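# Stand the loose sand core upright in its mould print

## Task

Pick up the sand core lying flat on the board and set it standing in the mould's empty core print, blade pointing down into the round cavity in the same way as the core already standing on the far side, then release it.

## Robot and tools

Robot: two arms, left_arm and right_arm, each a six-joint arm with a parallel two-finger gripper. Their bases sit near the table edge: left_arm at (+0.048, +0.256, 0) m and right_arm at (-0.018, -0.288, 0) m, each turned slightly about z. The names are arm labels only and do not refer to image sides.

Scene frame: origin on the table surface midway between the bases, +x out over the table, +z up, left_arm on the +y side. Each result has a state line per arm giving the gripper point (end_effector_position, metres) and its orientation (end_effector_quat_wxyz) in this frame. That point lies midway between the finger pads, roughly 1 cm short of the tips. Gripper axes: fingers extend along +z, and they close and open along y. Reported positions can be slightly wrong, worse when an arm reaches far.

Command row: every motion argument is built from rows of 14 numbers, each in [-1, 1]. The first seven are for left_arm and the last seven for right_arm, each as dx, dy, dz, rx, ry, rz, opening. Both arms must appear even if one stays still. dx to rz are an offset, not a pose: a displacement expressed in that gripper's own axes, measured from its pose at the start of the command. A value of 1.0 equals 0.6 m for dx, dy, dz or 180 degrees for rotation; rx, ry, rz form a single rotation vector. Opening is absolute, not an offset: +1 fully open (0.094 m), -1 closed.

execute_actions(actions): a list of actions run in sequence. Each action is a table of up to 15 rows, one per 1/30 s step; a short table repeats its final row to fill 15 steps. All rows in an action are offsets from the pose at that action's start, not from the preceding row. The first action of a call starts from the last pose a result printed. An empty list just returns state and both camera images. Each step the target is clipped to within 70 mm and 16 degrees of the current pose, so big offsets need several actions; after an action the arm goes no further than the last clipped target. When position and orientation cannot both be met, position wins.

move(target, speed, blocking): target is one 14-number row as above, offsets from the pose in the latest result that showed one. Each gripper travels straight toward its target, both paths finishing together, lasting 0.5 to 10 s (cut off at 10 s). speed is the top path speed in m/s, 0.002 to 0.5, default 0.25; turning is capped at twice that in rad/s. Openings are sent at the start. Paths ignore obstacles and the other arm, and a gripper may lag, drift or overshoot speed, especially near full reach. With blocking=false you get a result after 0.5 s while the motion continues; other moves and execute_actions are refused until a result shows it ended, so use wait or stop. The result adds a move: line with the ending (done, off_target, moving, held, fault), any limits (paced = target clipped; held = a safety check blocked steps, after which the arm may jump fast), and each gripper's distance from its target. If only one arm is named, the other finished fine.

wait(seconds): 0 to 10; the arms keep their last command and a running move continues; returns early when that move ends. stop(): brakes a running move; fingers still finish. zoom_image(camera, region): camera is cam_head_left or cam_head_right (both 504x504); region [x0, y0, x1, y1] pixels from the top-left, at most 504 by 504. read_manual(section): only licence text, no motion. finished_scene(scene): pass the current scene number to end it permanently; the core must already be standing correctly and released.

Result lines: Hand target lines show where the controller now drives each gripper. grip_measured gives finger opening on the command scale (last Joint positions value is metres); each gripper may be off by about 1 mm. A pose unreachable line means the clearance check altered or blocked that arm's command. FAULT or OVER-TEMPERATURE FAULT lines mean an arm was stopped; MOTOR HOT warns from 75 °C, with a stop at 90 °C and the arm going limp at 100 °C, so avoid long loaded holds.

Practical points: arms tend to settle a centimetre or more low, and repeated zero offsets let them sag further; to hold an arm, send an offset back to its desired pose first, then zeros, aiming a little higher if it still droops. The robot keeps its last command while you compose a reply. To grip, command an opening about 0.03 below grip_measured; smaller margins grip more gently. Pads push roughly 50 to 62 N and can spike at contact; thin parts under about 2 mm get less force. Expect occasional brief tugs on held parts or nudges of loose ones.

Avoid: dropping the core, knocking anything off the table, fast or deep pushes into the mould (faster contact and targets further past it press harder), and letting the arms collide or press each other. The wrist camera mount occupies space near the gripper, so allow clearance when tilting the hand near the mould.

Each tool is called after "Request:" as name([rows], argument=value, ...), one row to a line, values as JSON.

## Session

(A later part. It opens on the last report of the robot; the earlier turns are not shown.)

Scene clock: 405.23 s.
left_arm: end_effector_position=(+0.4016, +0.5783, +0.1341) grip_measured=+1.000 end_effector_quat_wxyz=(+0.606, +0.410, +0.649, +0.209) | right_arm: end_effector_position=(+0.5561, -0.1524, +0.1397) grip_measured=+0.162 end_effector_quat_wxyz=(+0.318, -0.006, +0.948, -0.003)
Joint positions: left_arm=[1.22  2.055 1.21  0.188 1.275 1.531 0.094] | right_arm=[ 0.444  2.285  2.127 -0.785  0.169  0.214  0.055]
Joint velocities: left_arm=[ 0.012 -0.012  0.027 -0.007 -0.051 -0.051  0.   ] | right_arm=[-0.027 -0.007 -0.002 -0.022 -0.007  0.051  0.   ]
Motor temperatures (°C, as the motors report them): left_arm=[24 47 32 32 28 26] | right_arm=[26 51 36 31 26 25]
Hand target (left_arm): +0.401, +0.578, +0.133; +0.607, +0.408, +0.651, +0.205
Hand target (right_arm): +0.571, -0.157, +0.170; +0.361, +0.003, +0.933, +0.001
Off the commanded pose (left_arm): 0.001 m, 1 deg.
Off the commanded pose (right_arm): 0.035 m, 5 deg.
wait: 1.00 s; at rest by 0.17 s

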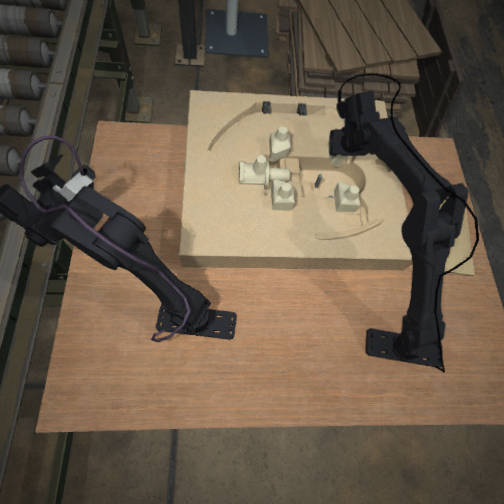

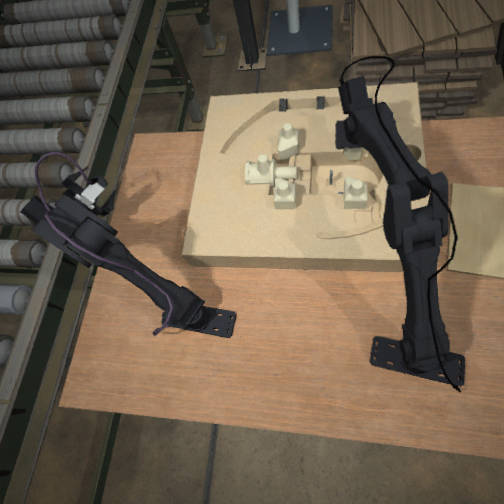

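Request:
execute_actions([
  [[0,0,0,0,0,0,1, -0.046,-0.009,-0.024,0,-0.027,0.005,0.125],[0,0,0,0,0,0,1, -0.046,-0.011,-0.024,0,-0.027,0.005,0.125],[0,0,0,0,0,0,1, -0.046,-0.013,-0.024,0,-0.027,0.005,0.125],[0,0,0,0,0,0,1, -0.046,-0.015,-0.024,0,-0.027,0.005,0.125],[0,0,0,0,0,0,1, -0.046,-0.017,-0.024,0,-0.027,0.005,0.125],[0,0,0,0,0,0,1, -0.046,-0.019,-0.024,0,-0.027,0.005,0.125]],
])

Request:
zoom_image(camera="cam_head_right", region=[300, 100, 420, 220])

Scene clock: 413.00 s.
left_arm: end_effector_position=(+0.4019, +0.5789, +0.1350) grip_measured=+1.000 end_effector_quat_wxyz=(+0.606, +0.412, +0.647, +0.212) | right_arm: end_effector_position=(+0.5563, -0.1534, +0.1393) grip_measured=+0.162 end_effector_quat_wxyz=(+0.316, -0.007, +0.949, +0.003)
Joint positions: left_arm=[1.22  2.055 1.21  0.197 1.275 1.531 0.094] | right_arm=[ 0.438  2.285  2.127 -0.786  0.154  0.211  0.055]
Joint velocities: left_arm=[-0.022  0.027 -0.002  0.037  0.051 -0.037  0.   ] | right_arm=[ 0.002  0.002 -0.002  0.022  0.081 -0.051 -0.   ]
Motor temperatures (°C, as the motors report them): left_arm=[24 47 32 32 28 26] | right_arm=[26 51 37 31 26 25]
Hand target (left_arm): +0.402, +0.578, +0.134; +0.606, +0.410, +0.649, +0.209
Hand target (right_arm): +0.568, -0.164, +0.168; +0.357, +0.002, +0.934, -0.000
Off the commanded pose (left_arm): 0.001 m, 1 deg.
Off the commanded pose (right_arm): 0.033 m, 5 deg.

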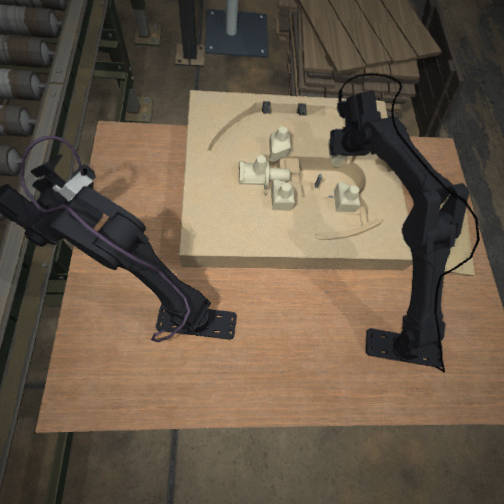

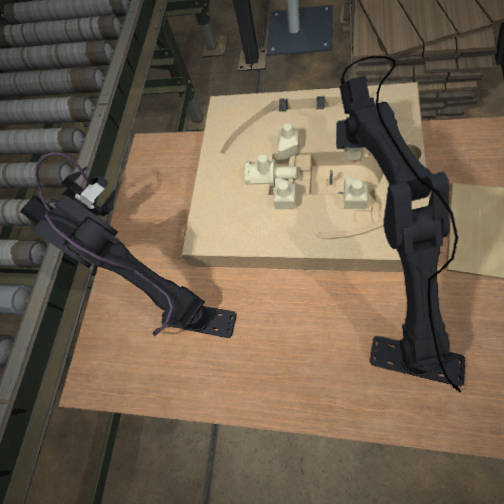

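Region (300, 100, 420, 220) of cam_head_right's 504x504 image, scaled by 4.200, with more detail than that image has.

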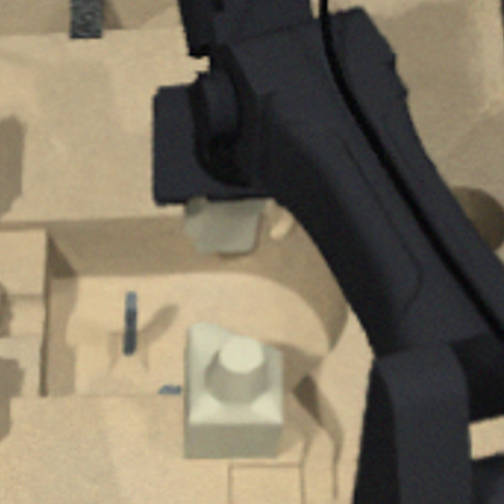

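Request:
execute_actions([
  [[0,0,0,0,0,0,1, -0.050,-0.012,-0.030,0,-0.029,0.005,0.125],[0,0,0,0,0,0,1, -0.053,-0.012,-0.034,0,-0.030,0.005,0.125],[0,0,0,0,0,0,1, -0.056,-0.012,-0.038,0,-0.031,0.005,0.125],[0,0,0,0,0,0,1, -0.059,-0.012,-0.041,0,-0.032,0.005,0.125],[0,0,0,0,0,0,1, -0.062,-0.012,-0.044,0,-0.033,0.005,0.125]],
])

Request:
zoom_image(camera="cam_head_right", region=[300, 100, 420, 220])

Scene clock: 416.17 s.
left_arm: end_effector_position=(+0.4022, +0.5795, +0.1358) grip_measured=+1.000 end_effector_quat_wxyz=(+0.606, +0.414, +0.645, +0.216) | right_arm: end_effector_position=(+0.5561, -0.1533, +0.1396) grip_measured=+0.162 end_effector_quat_wxyz=(+0.316, -0.007, +0.949, +0.003)
Joint positions: left_arm=[1.22  2.055 1.21  0.206 1.275 1.531 0.094] | right_arm=[ 0.438  2.285  2.127 -0.786  0.154  0.211  0.055]
Joint velocities: left_arm=[ 0.002 -0.002  0.022  0.066  0.051 -0.007  0.   ] | right_arm=[-0.002  0.017 -0.017 -0.095 -0.066 -0.037  0.   ]
Motor temperatures (°C, as the motors report them): left_arm=[24 47 32 32 28 26] | right_arm=[26 52 37 31 26 25]
Hand target (left_arm): +0.402, +0.579, +0.135; +0.606, +0.412, +0.647, +0.212
Hand target (right_arm): +0.568, -0.161, +0.183; +0.365, +0.002, +0.931, +0.005
Off the commanded pose (left_arm): 0.001 m, 1 deg.
Off the commanded pose (right_arm): 0.046 m, 6 deg.

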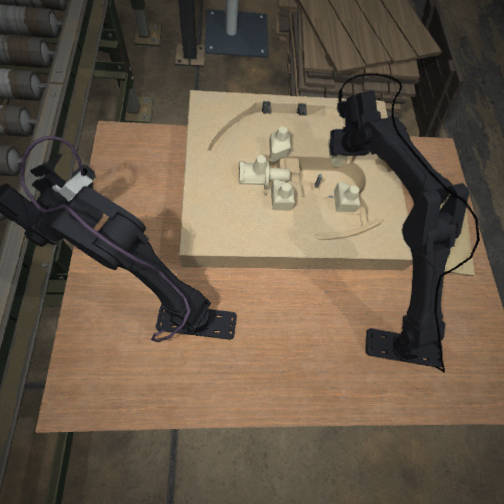

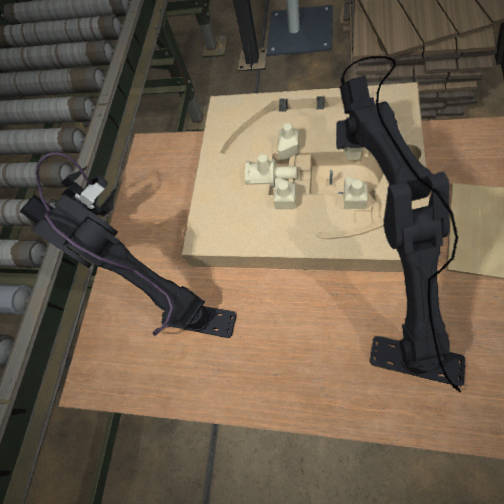

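Region (300, 100, 420, 220) of cam_head_right's 504x504 image, scaled by 4.200, with more detail than that image has.

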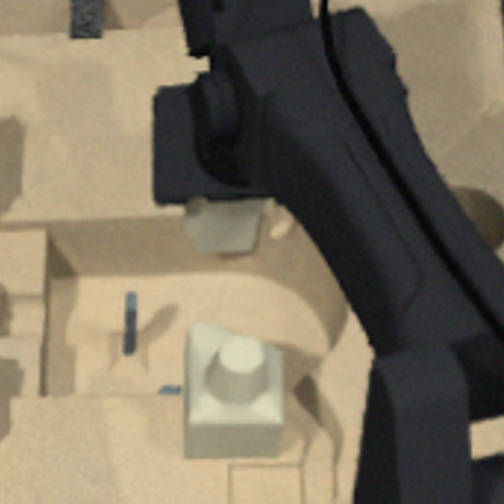

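Request:
execute_actions([
  [[0,0,0,0,0,0,1, -0.064,-0.012,-0.047,0,-0.034,0.005,0.125],[0,0,0,0,0,0,1, -0.066,-0.012,-0.050,0,-0.035,0.005,0.125],[0,0,0,0,0,0,1, -0.068,-0.012,-0.052,0,-0.036,0.005,0.125],[0,0,0,0,0,0,1, -0.070,-0.012,-0.054,0,-0.037,0.005,0.125],[0,0,0,0,0,0,1, -0.072,-0.012,-0.056,0,-0.038,0.005,0.125]],
])

Request:
zoom_image(camera="cam_head_right", region=[300, 100, 420, 220])

Scene clock: 418.50 s.
left_arm: end_effector_position=(+0.4025, +0.5801, +0.1367) grip_measured=+1.000 end_effector_quat_wxyz=(+0.605, +0.416, +0.643, +0.219) | right_arm: end_effector_position=(+0.5560, -0.1540, +0.1400) grip_measured=+0.162 end_effector_quat_wxyz=(+0.316, -0.008, +0.949, +0.003)
Joint positions: left_arm=[1.22  2.055 1.21  0.215 1.275 1.531 0.094] | right_arm=[ 0.436  2.283  2.127 -0.787  0.152  0.208  0.055]
Joint velocities: left_arm=[-0.017 -0.002  0.007 -0.007 -0.007  0.007  0.   ] | right_arm=[-0.007 -0.002 -0.017  0.051 -0.081 -0.022 -0.001]
Motor temperatures (°C, as the motors report them): left_arm=[24 47 32 32 28 26] | right_arm=[26 53 37 31 26 25]
Hand target (left_arm): +0.402, +0.579, +0.136; +0.606, +0.414, +0.645, +0.216
Hand target (right_arm): +0.568, -0.161, +0.193; +0.372, +0.002, +0.928, +0.006
Off the commanded pose (left_arm): 0.001 m, 1 deg.
Off the commanded pose (right_arm): 0.055 m, 7 deg.

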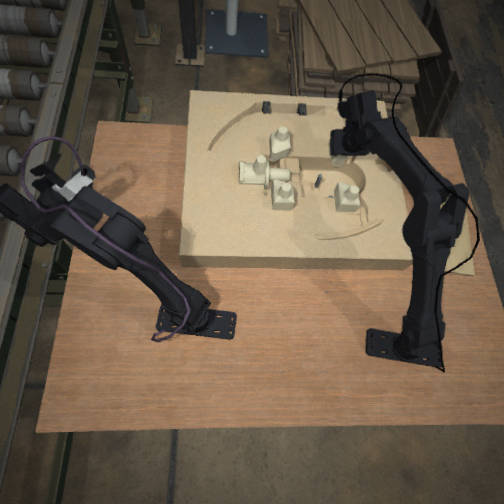

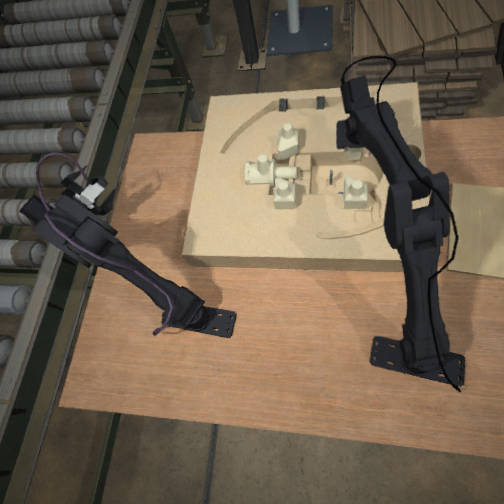

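Region (300, 100, 420, 220) of cam_head_right's 504x504 image, scaled by 4.200, with more detail than that image has.

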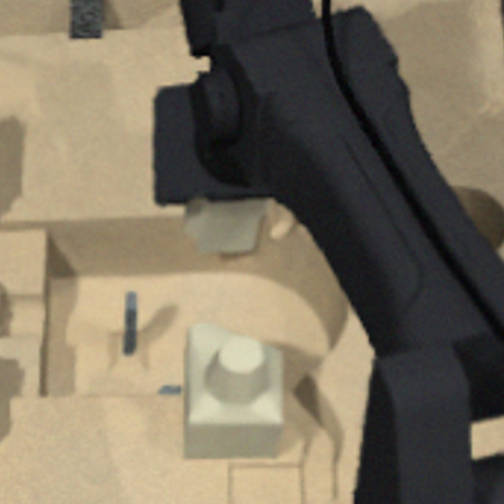

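Request:
execute_actions([
  [[0,0,0,0,0,0,1, -0.074,-0.012,-0.055,0,-0.038,0.006,0.125],[0,0,0,0,0,0,1, -0.076,-0.012,-0.053,0,-0.038,0.006,0.125],[0,0,0,0,0,0,1, -0.078,-0.012,-0.052,0,-0.038,0.006,0.125],[0,0,0,0,0,0,1, -0.080,-0.012,-0.050,0,-0.038,0.006,0.125],[0,0,0,0,0,0,1, -0.082,-0.012,-0.049,0,-0.038,0.006,0.125],[0,0,0,0,0,0,1, -0.085,-0.012,-0.047,0,-0.038,0.006,0.125]],
])

Request:
zoom_image(camera="cam_head_right", region=[300, 100, 420, 220])

Scene clock: 427.87 s.
left_arm: end_effector_position=(+0.4028, +0.5807, +0.1376) grip_measured=+1.000 end_effector_quat_wxyz=(+0.605, +0.418, +0.640, +0.222) | right_arm: end_effector_position=(+0.5583, -0.1554, +0.1541) grip_measured=+0.162 end_effector_quat_wxyz=(+0.315, -0.007, +0.949, +0.004)
Joint positions: left_arm=[1.22  2.055 1.21  0.224 1.275 1.531 0.094] | right_arm=[ 0.431  2.306  2.224 -0.863  0.147  0.206  0.055]
Joint velocities: left_arm=[-0.002 -0.002  0.007  0.007 -0.007  0.022  0.   ] | right_arm=[-0.017  0.002  0.032 -0.081 -0.007  0.037  0.001]
Motor temperatures (°C, as the motors report them): left_arm=[24 48 32 32 27 26] | right_arm=[26 56 39 31 26 25]
Hand target (left_arm): +0.403, +0.580, +0.137; +0.605, +0.416, +0.642, +0.219
Hand target (right_arm): +0.576, -0.162, +0.194; +0.372, +0.002, +0.928, +0.006
Off the commanded pose (left_arm): 0.001 m, 1 deg.
Off the commanded pose (right_arm): 0.045 m, 7 deg.

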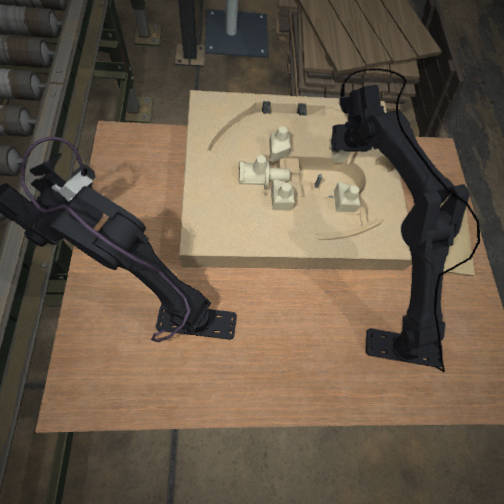

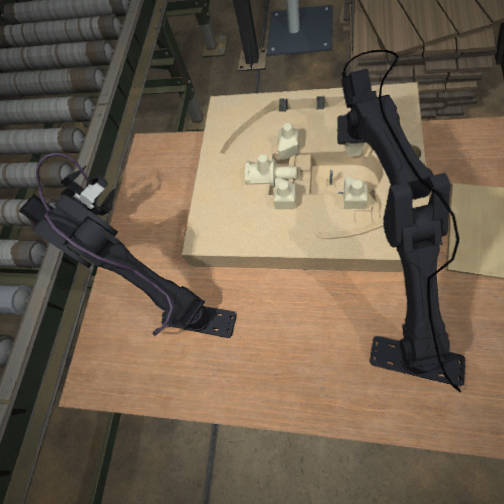

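Region (300, 100, 420, 220) of cam_head_right's 504x504 image, scaled by 4.200, with more detail than that image has.

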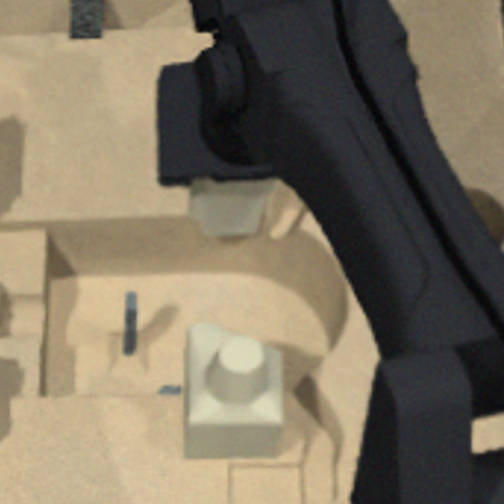

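Request:
execute_actions([
  [[0,0,0,0,0,0,1, -0.0507,-0.004,-0.037,0,-0.034,0.006,0.125],[0,0,0,0,0,0,1, -0.0487,-0.004,-0.0343,0,-0.034,0.006,0.125],[0,0,0,0,0,0,1, -0.0467,-0.004,-0.0317,0,-0.034,0.006,0.125],[0,0,0,0,0,0,1, -0.0447,-0.004,-0.029,0,-0.034,0.006,0.125],[0,0,0,0,0,0,1, -0.0427,-0.004,-0.0263,0,-0.034,0.006,0.125],[0,0,0,0,0,0,1, -0.0407,-0.004,-0.0237,0,-0.034,0.006,0.125],[0,0,0,0,0,0,1, -0.0387,-0.004,-0.021,0,-0.034,0.006,0.125],[0,0,0,0,0,0,1, -0.0367,-0.004,-0.0183,0,-0.034,0.006,0.125],[0,0,0,0,0,0,1, -0.0347,-0.004,-0.0157,0,-0.034,0.006,0.125],[0,0,0,0,0,0,1, -0.0327,-0.004,-0.013,0,-0.034,0.006,0.125],[0,0,0,0,0,0,1, -0.0307,-0.004,-0.0103,0,-0.034,0.006,0.125]],
])

Request:
wait(seconds=0.5)

Scene clock: 433.13 s.
left_arm: end_effector_position=(+0.4031, +0.5812, +0.1385) grip_measured=+1.000 end_effector_quat_wxyz=(+0.604, +0.420, +0.638, +0.226) | right_arm: end_effector_position=(+0.5562, -0.1544, +0.1400) grip_measured=+0.162 end_effector_quat_wxyz=(+0.314, -0.009, +0.949, +0.008)
Joint positions: left_arm=[1.22  2.055 1.21  0.233 1.275 1.531 0.094] | right_arm=[ 0.432  2.286  2.134 -0.793  0.139  0.206  0.055]
Joint velocities: left_arm=[ 0.002 -0.022 -0.007 -0.022 -0.007  0.007  0.   ] | right_arm=[ 0.022 -0.017 -0.066  0.022 -0.022 -0.007 -0.   ]
Motor temperatures (°C, as the motors report them): left_arm=[24 48 32 32 27 26] | right_arm=[26 56 39 31 26 25]
Hand target (left_arm): +0.403, +0.581, +0.138; +0.605, +0.418, +0.640, +0.223
Hand target (right_arm): +0.568, -0.158, +0.171; +0.363, +0.003, +0.932, +0.008
Off the commanded pose (left_arm): 0.001 m, 1 deg.
Off the commanded pose (right_arm): 0.033 m, 6 deg.

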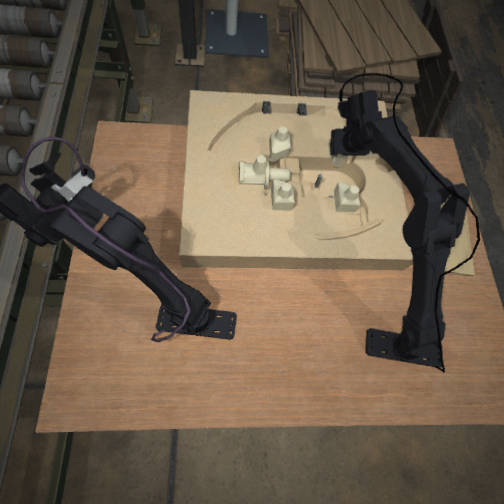

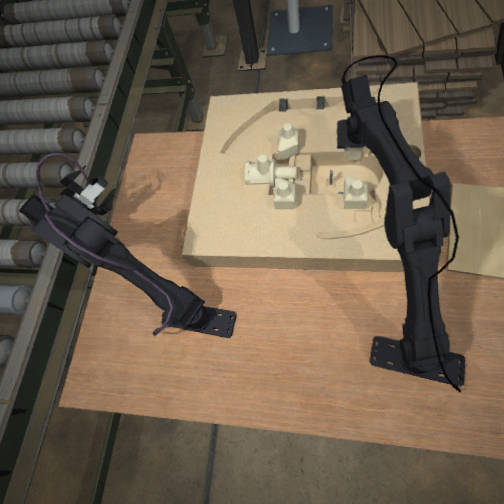

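Scene clock: 433.63 s.
left_arm: end_effector_position=(+0.4031, +0.5813, +0.1386) grip_measured=+1.000 end_effector_quat_wxyz=(+0.604, +0.420, +0.638, +0.226) | right_arm: end_effector_position=(+0.5561, -0.1544, +0.1393) grip_measured=+0.162 end_effector_quat_wxyz=(+0.314, -0.009, +0.949, +0.008)
Joint positions: left_arm=[1.22  2.055 1.21  0.234 1.275 1.531 0.094] | right_arm=[ 0.432  2.285  2.13  -0.791  0.139  0.206  0.055]
Joint velocities: left_arm=[ 0.012 -0.012  0.002 -0.007  0.007  0.007  0.   ] | right_arm=[ 0.017  0.012 -0.027 -0.022  0.037 -0.037 -0.001]
Motor temperatures (°C, as the motors report them): left_arm=[24 48 32 32 27 26] | right_arm=[26 56 39 31 26 25]
Hand target (left_arm): +0.403, +0.581, +0.138; +0.605, +0.418, +0.640, +0.222
Hand target (right_arm): +0.568, -0.158, +0.171; +0.363, +0.003, +0.932, +0.008
Off the commanded pose (left_arm): 0.001 m, 1 deg.
Off the commanded pose (right_arm): 0.034 m, 6 deg.
wait: 0.50 s; at rest by 0.17 s

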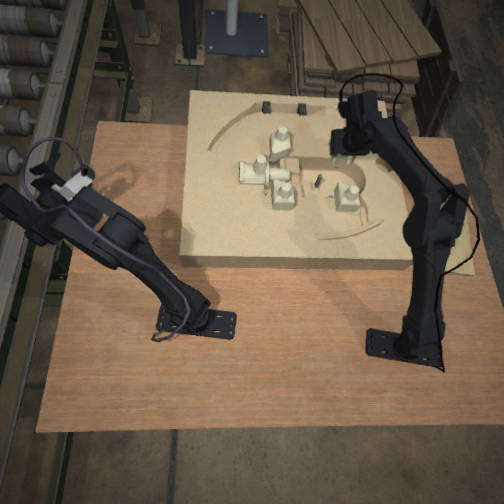

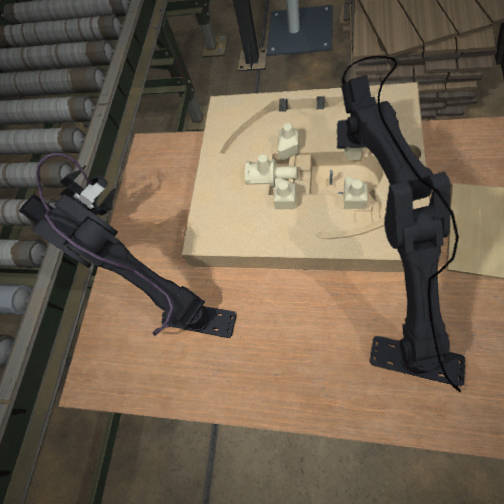

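Request:
execute_actions([
  [[0,0,0,0,0,0,1, -0.036,0.002,-0.028,0,-0.03,0,0.125],[0,0,0,0,0,0,1, -0.033,0.002,-0.024,0,-0.028,0,0.125],[0,0,0,0,0,0,1, -0.030,0.002,-0.021,0,-0.026,0,0.125],[0,0,0,0,0,0,1, -0.027,0.002,-0.018,0,-0.024,0,0.125],[0,0,0,0,0,0,1, -0.024,0.002,-0.015,0,-0.022,0,0.125],[0,0,0,0,0,0,1, -0.022,0.002,-0.013,0,-0.02,0,0.125]],
])

Request:
zoom_image(camera="cam_head_left", region=[290, 100, 410, 220])

Scene clock: 436.03 s.
left_arm: end_effector_position=(+0.4034, +0.5818, +0.1395) grip_measured=+1.000 end_effector_quat_wxyz=(+0.604, +0.422, +0.636, +0.230) | right_arm: end_effector_position=(+0.5556, -0.1541, +0.1386) grip_measured=+0.162 end_effector_quat_wxyz=(+0.316, -0.009, +0.949, +0.008)
Joint positions: left_arm=[1.22  2.055 1.21  0.243 1.275 1.531 0.094] | right_arm=[ 0.433  2.277  2.11  -0.774  0.139  0.206  0.055]
Joint velocities: left_arm=[ 0.012  0.002  0.007 -0.022 -0.022 -0.095  0.   ] | right_arm=[-0.017  0.002 -0.002 -0.022 -0.066 -0.007 -0.   ]
Motor temperatures (°C, as the motors report them): left_arm=[24 48 32 32 27 26] | right_arm=[26 57 38 32 26 25]
Hand target (left_arm): +0.403, +0.581, +0.139; +0.604, +0.420, +0.638, +0.226
Hand target (right_arm): +0.562, -0.153, +0.154; +0.343, -0.008, +0.939, +0.008
Off the commanded pose (left_arm): 0.001 m, 1 deg.
Off the commanded pose (right_arm): 0.016 m, 3 deg.

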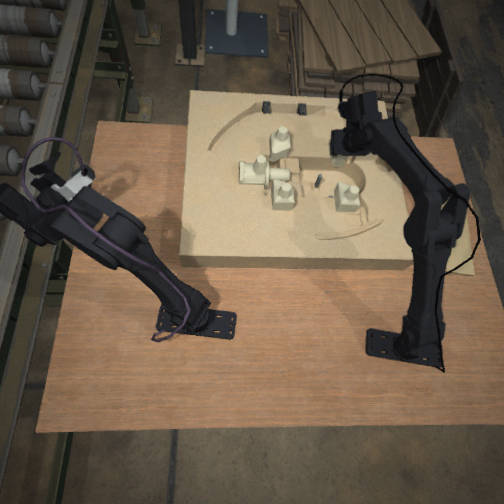

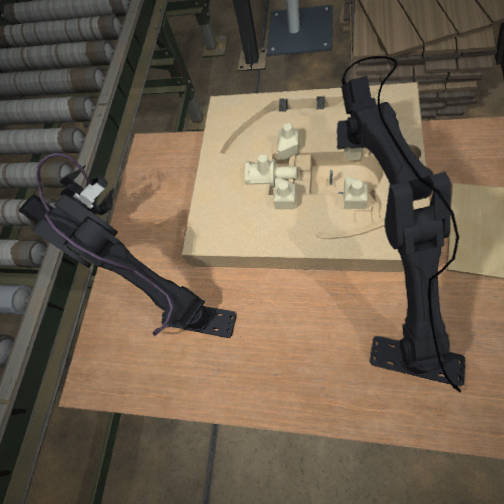

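Region (290, 100, 410, 220) of cam_head_left's 504x504 image, scaled by 4.200, with more detail than that image has.

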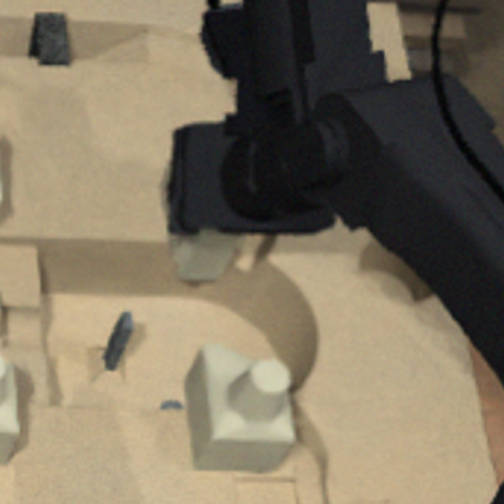

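Request:
execute_actions([
  [[0,0,0,0,0,0,1, -0.026,0,-0.018,0,-0.02,0,0.15],[0,0,0,0,0,0,1, -0.026,0,-0.018,0,-0.02,0,0.16],[0,0,0,0,0,0,1, -0.026,0,-0.018,0,-0.02,0,0.17],[0,0,0,0,0,0,1, -0.026,0,-0.018,0,-0.02,0,0.18],[0,0,0,0,0,0,1, -0.026,0,-0.018,0,-0.02,0,0.20],[0,0,0,0,0,0,1, -0.026,0,-0.018,0,-0.02,0,0.22],[0,0,0,0,0,0,1, -0.026,0,-0.018,0,-0.02,0,0.25],[0,0,0,0,0,0,1, -0.026,0,-0.018,0,-0.02,0,0.28],[0,0,0,0,0,0,1, -0.026,0,-0.018,0,-0.02,0,0.32],[0,0,0,0,0,0,1, -0.026,0,-0.018,0,-0.02,0,0.36]],
])

Request:
zoom_image(camera="cam_head_left", region=[290, 100, 410, 220])

Scene clock: 438.53 s.
left_arm: end_effector_position=(+0.4037, +0.5824, +0.1404) grip_measured=+1.000 end_effector_quat_wxyz=(+0.604, +0.424, +0.634, +0.233) | right_arm: end_effector_position=(+0.5599, -0.1531, +0.1442) grip_measured=+0.359 end_effector_quat_wxyz=(+0.328, -0.008, +0.944, +0.011)
Joint positions: left_arm=[1.22  2.055 1.21  0.252 1.275 1.531 0.094] | right_arm=[ 0.433  2.273  2.11  -0.751  0.141  0.205  0.064]
Joint velocities: left_arm=[ 0.017 -0.022  0.007 -0.007  0.051 -0.037  0.   ] | right_arm=[-0.007  0.002 -0.007  0.066  0.037  0.022 -0.   ]
Motor temperatures (°C, as the motors report them): left_arm=[24 48 32 32 27 26] | right_arm=[26 57 38 32 26 25]
Hand target (left_arm): +0.403, +0.582, +0.139; +0.604, +0.422, +0.636, +0.230
Hand target (right_arm): +0.562, -0.154, +0.157; +0.345, -0.008, +0.938, +0.009
Off the commanded pose (left_arm): 0.001 m, 1 deg.
Off the commanded pose (right_arm): 0.013 m, 2 deg.

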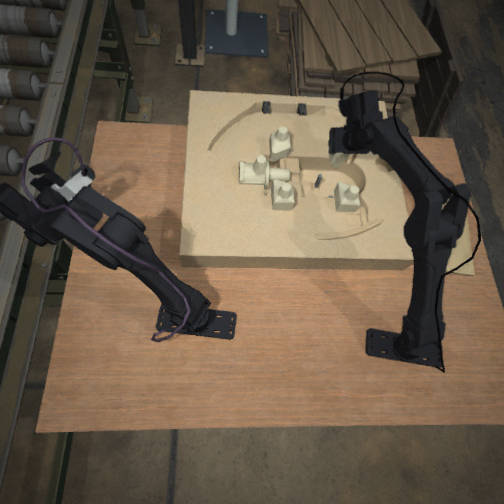

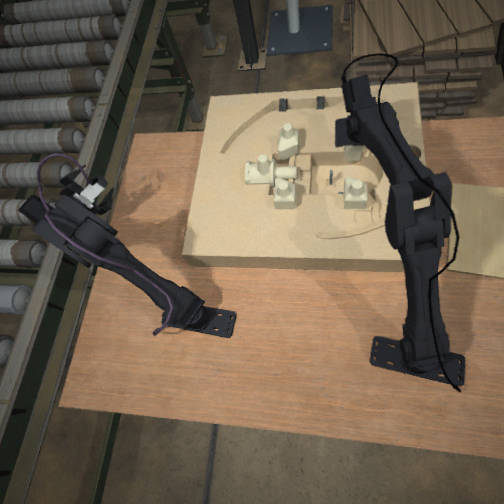

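Region (290, 100, 410, 220) of cam_head_left's 504x504 image, scaled by 4.200, with more detail than that image has.

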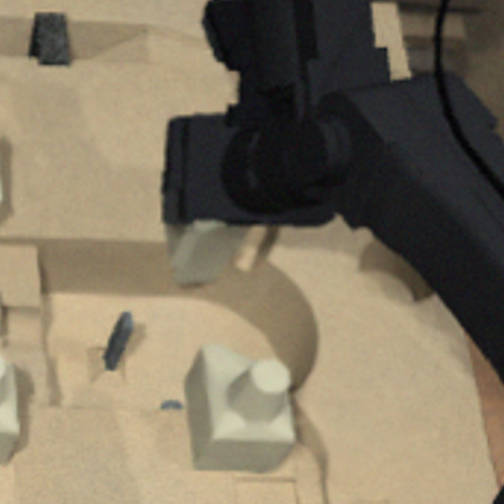

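Retreat along the gripper axis, then off to the side to view.

Request:
move(target=[0,0,0,0,0,0,1, -0.015,0,-0.17,0,-0.01,0,0.4], speed=0.08)

Request:
move(target=[0,0,0,0,0,0,1, 0.1,-0.25,-0.15,0,0,0,0.4], speed=0.2)

Request:
zoom_image(camera="cam_head_left", region=[250, 100, 390, 220])

Request:
zoom_image(camera="cam_head_right", region=[260, 100, 400, 220])

Scene clock: 441.67 s.
left_arm: end_effector_position=(+0.4040, +0.5830, +0.1414) grip_measured=+1.000 end_effector_quat_wxyz=(+0.603, +0.426, +0.631, +0.237) | right_arm: end_effector_position=(+0.5117, -0.1561, +0.2271) grip_measured=+0.399 end_effector_quat_wxyz=(+0.345, -0.010, +0.938, +0.016)
Joint positions: left_arm=[1.22  2.055 1.21  0.262 1.275 1.531 0.094] | right_arm=[ 0.455  2.06   2.082 -0.901  0.152  0.216  0.066]
Joint velocities: left_arm=[ 0.012  0.022  0.007 -0.066  0.022 -0.051  0.   ] | right_arm=[-0.002  0.022  0.012 -0.007 -0.007  0.022 -0.   ]
Motor temperatures (°C, as the motors report them): left_arm=[24 48 32 32 27 26] | right_arm=[26 57 37 31 26 25]
Hand target (left_arm): +0.404, +0.582, +0.140; +0.604, +0.424, +0.634, +0.233
Hand target (right_arm): +0.505, -0.156, +0.231; +0.343, -0.007, +0.939, +0.012
Off the commanded pose (left_arm): 0.001 m, 1 deg.
Off the commanded pose (right_arm): 0.008 m, 1 deg.
move: done

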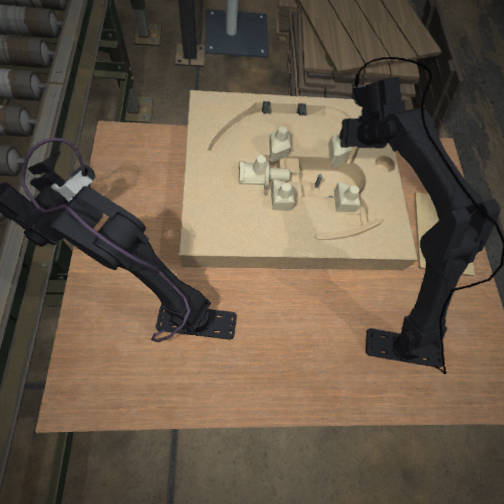

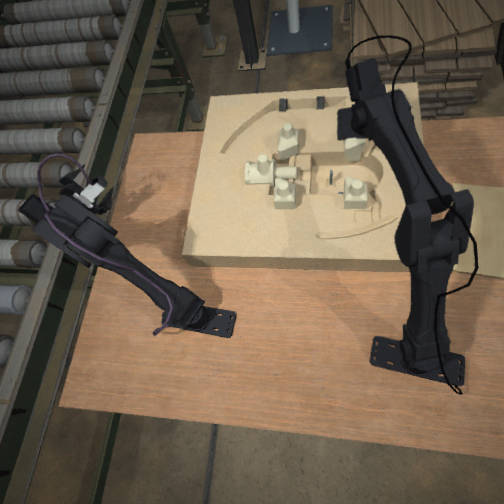

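Scene clock: 443.20 s.
left_arm: end_effector_position=(+0.4043, +0.5836, +0.1424) grip_measured=+1.000 end_effector_quat_wxyz=(+0.603, +0.428, +0.629, +0.240) | right_arm: end_effector_position=(+0.4201, -0.3144, +0.2585) grip_measured=+0.399 end_effector_quat_wxyz=(+0.350, -0.005, +0.937, +0.004)
Joint positions: left_arm=[1.22  2.055 1.21  0.272 1.275 1.531 0.094] | right_arm=[ 0.072  1.617  1.633 -0.874 -0.07  -0.077  0.066]
Joint velocities: left_arm=[-0.012 -0.012  0.022  0.022 -0.007  0.007  0.   ] | right_arm=[-0.012  0.022 -0.007  0.022 -0.066 -0.081 -0.   ]
Motor temperatures (°C, as the motors report them): left_arm=[24 48 32 32 27 26] | right_arm=[26 56 37 31 26 25]
Hand target (left_arm): +0.404, +0.583, +0.141; +0.603, +0.426, +0.631, +0.237
Hand target (right_arm): +0.414, -0.311, +0.256; +0.344, -0.012, +0.939, +0.009
Off the commanded pose (left_arm): 0.001 m, 1 deg.
Off the commanded pose (right_arm): 0.011 m, 2 deg.
move: off_target (right_arm)

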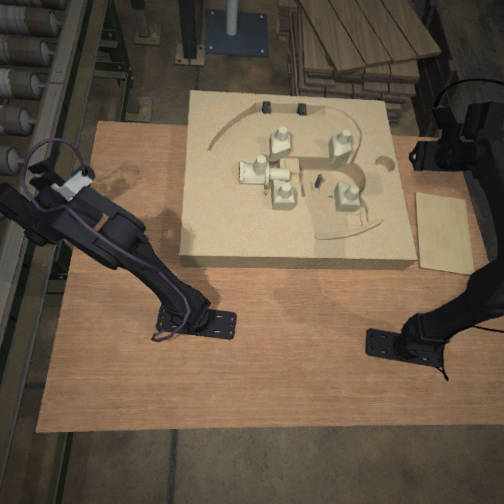

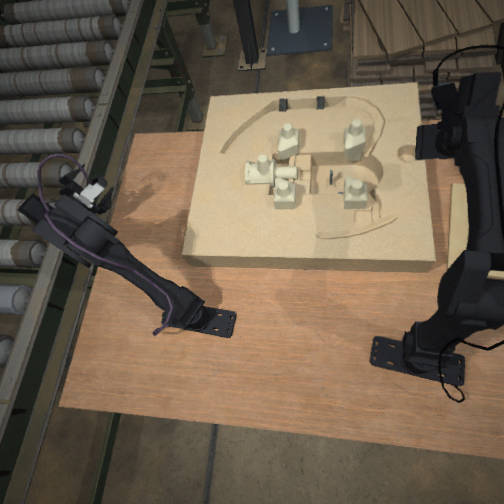

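Region (250, 100, 390, 220) of cam_head_left's 504x504 image, scaled by 3.600, with more detail than that image has; it fills the top 432 rows of this view, and the rest is white.

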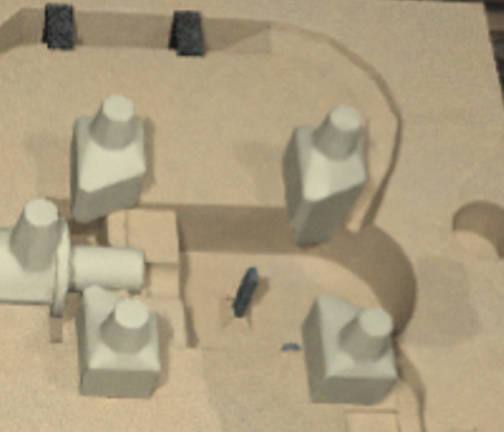

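Region (260, 100, 400, 220) of cam_head_right's 504x504 image, scaled by 3.600, with more detail than that image has; it fills the top 432 rows of this view, and the rest is white.

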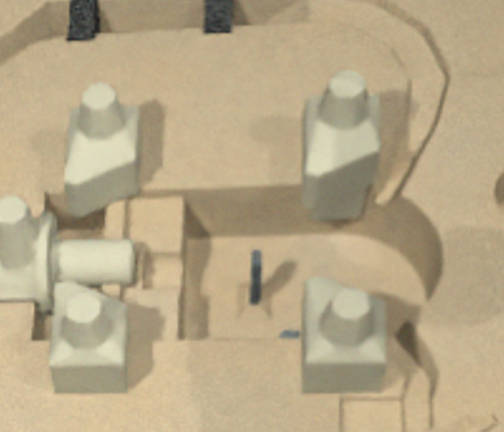

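Request:
finished_scene(scene=1)

The scene is finished: the task was done.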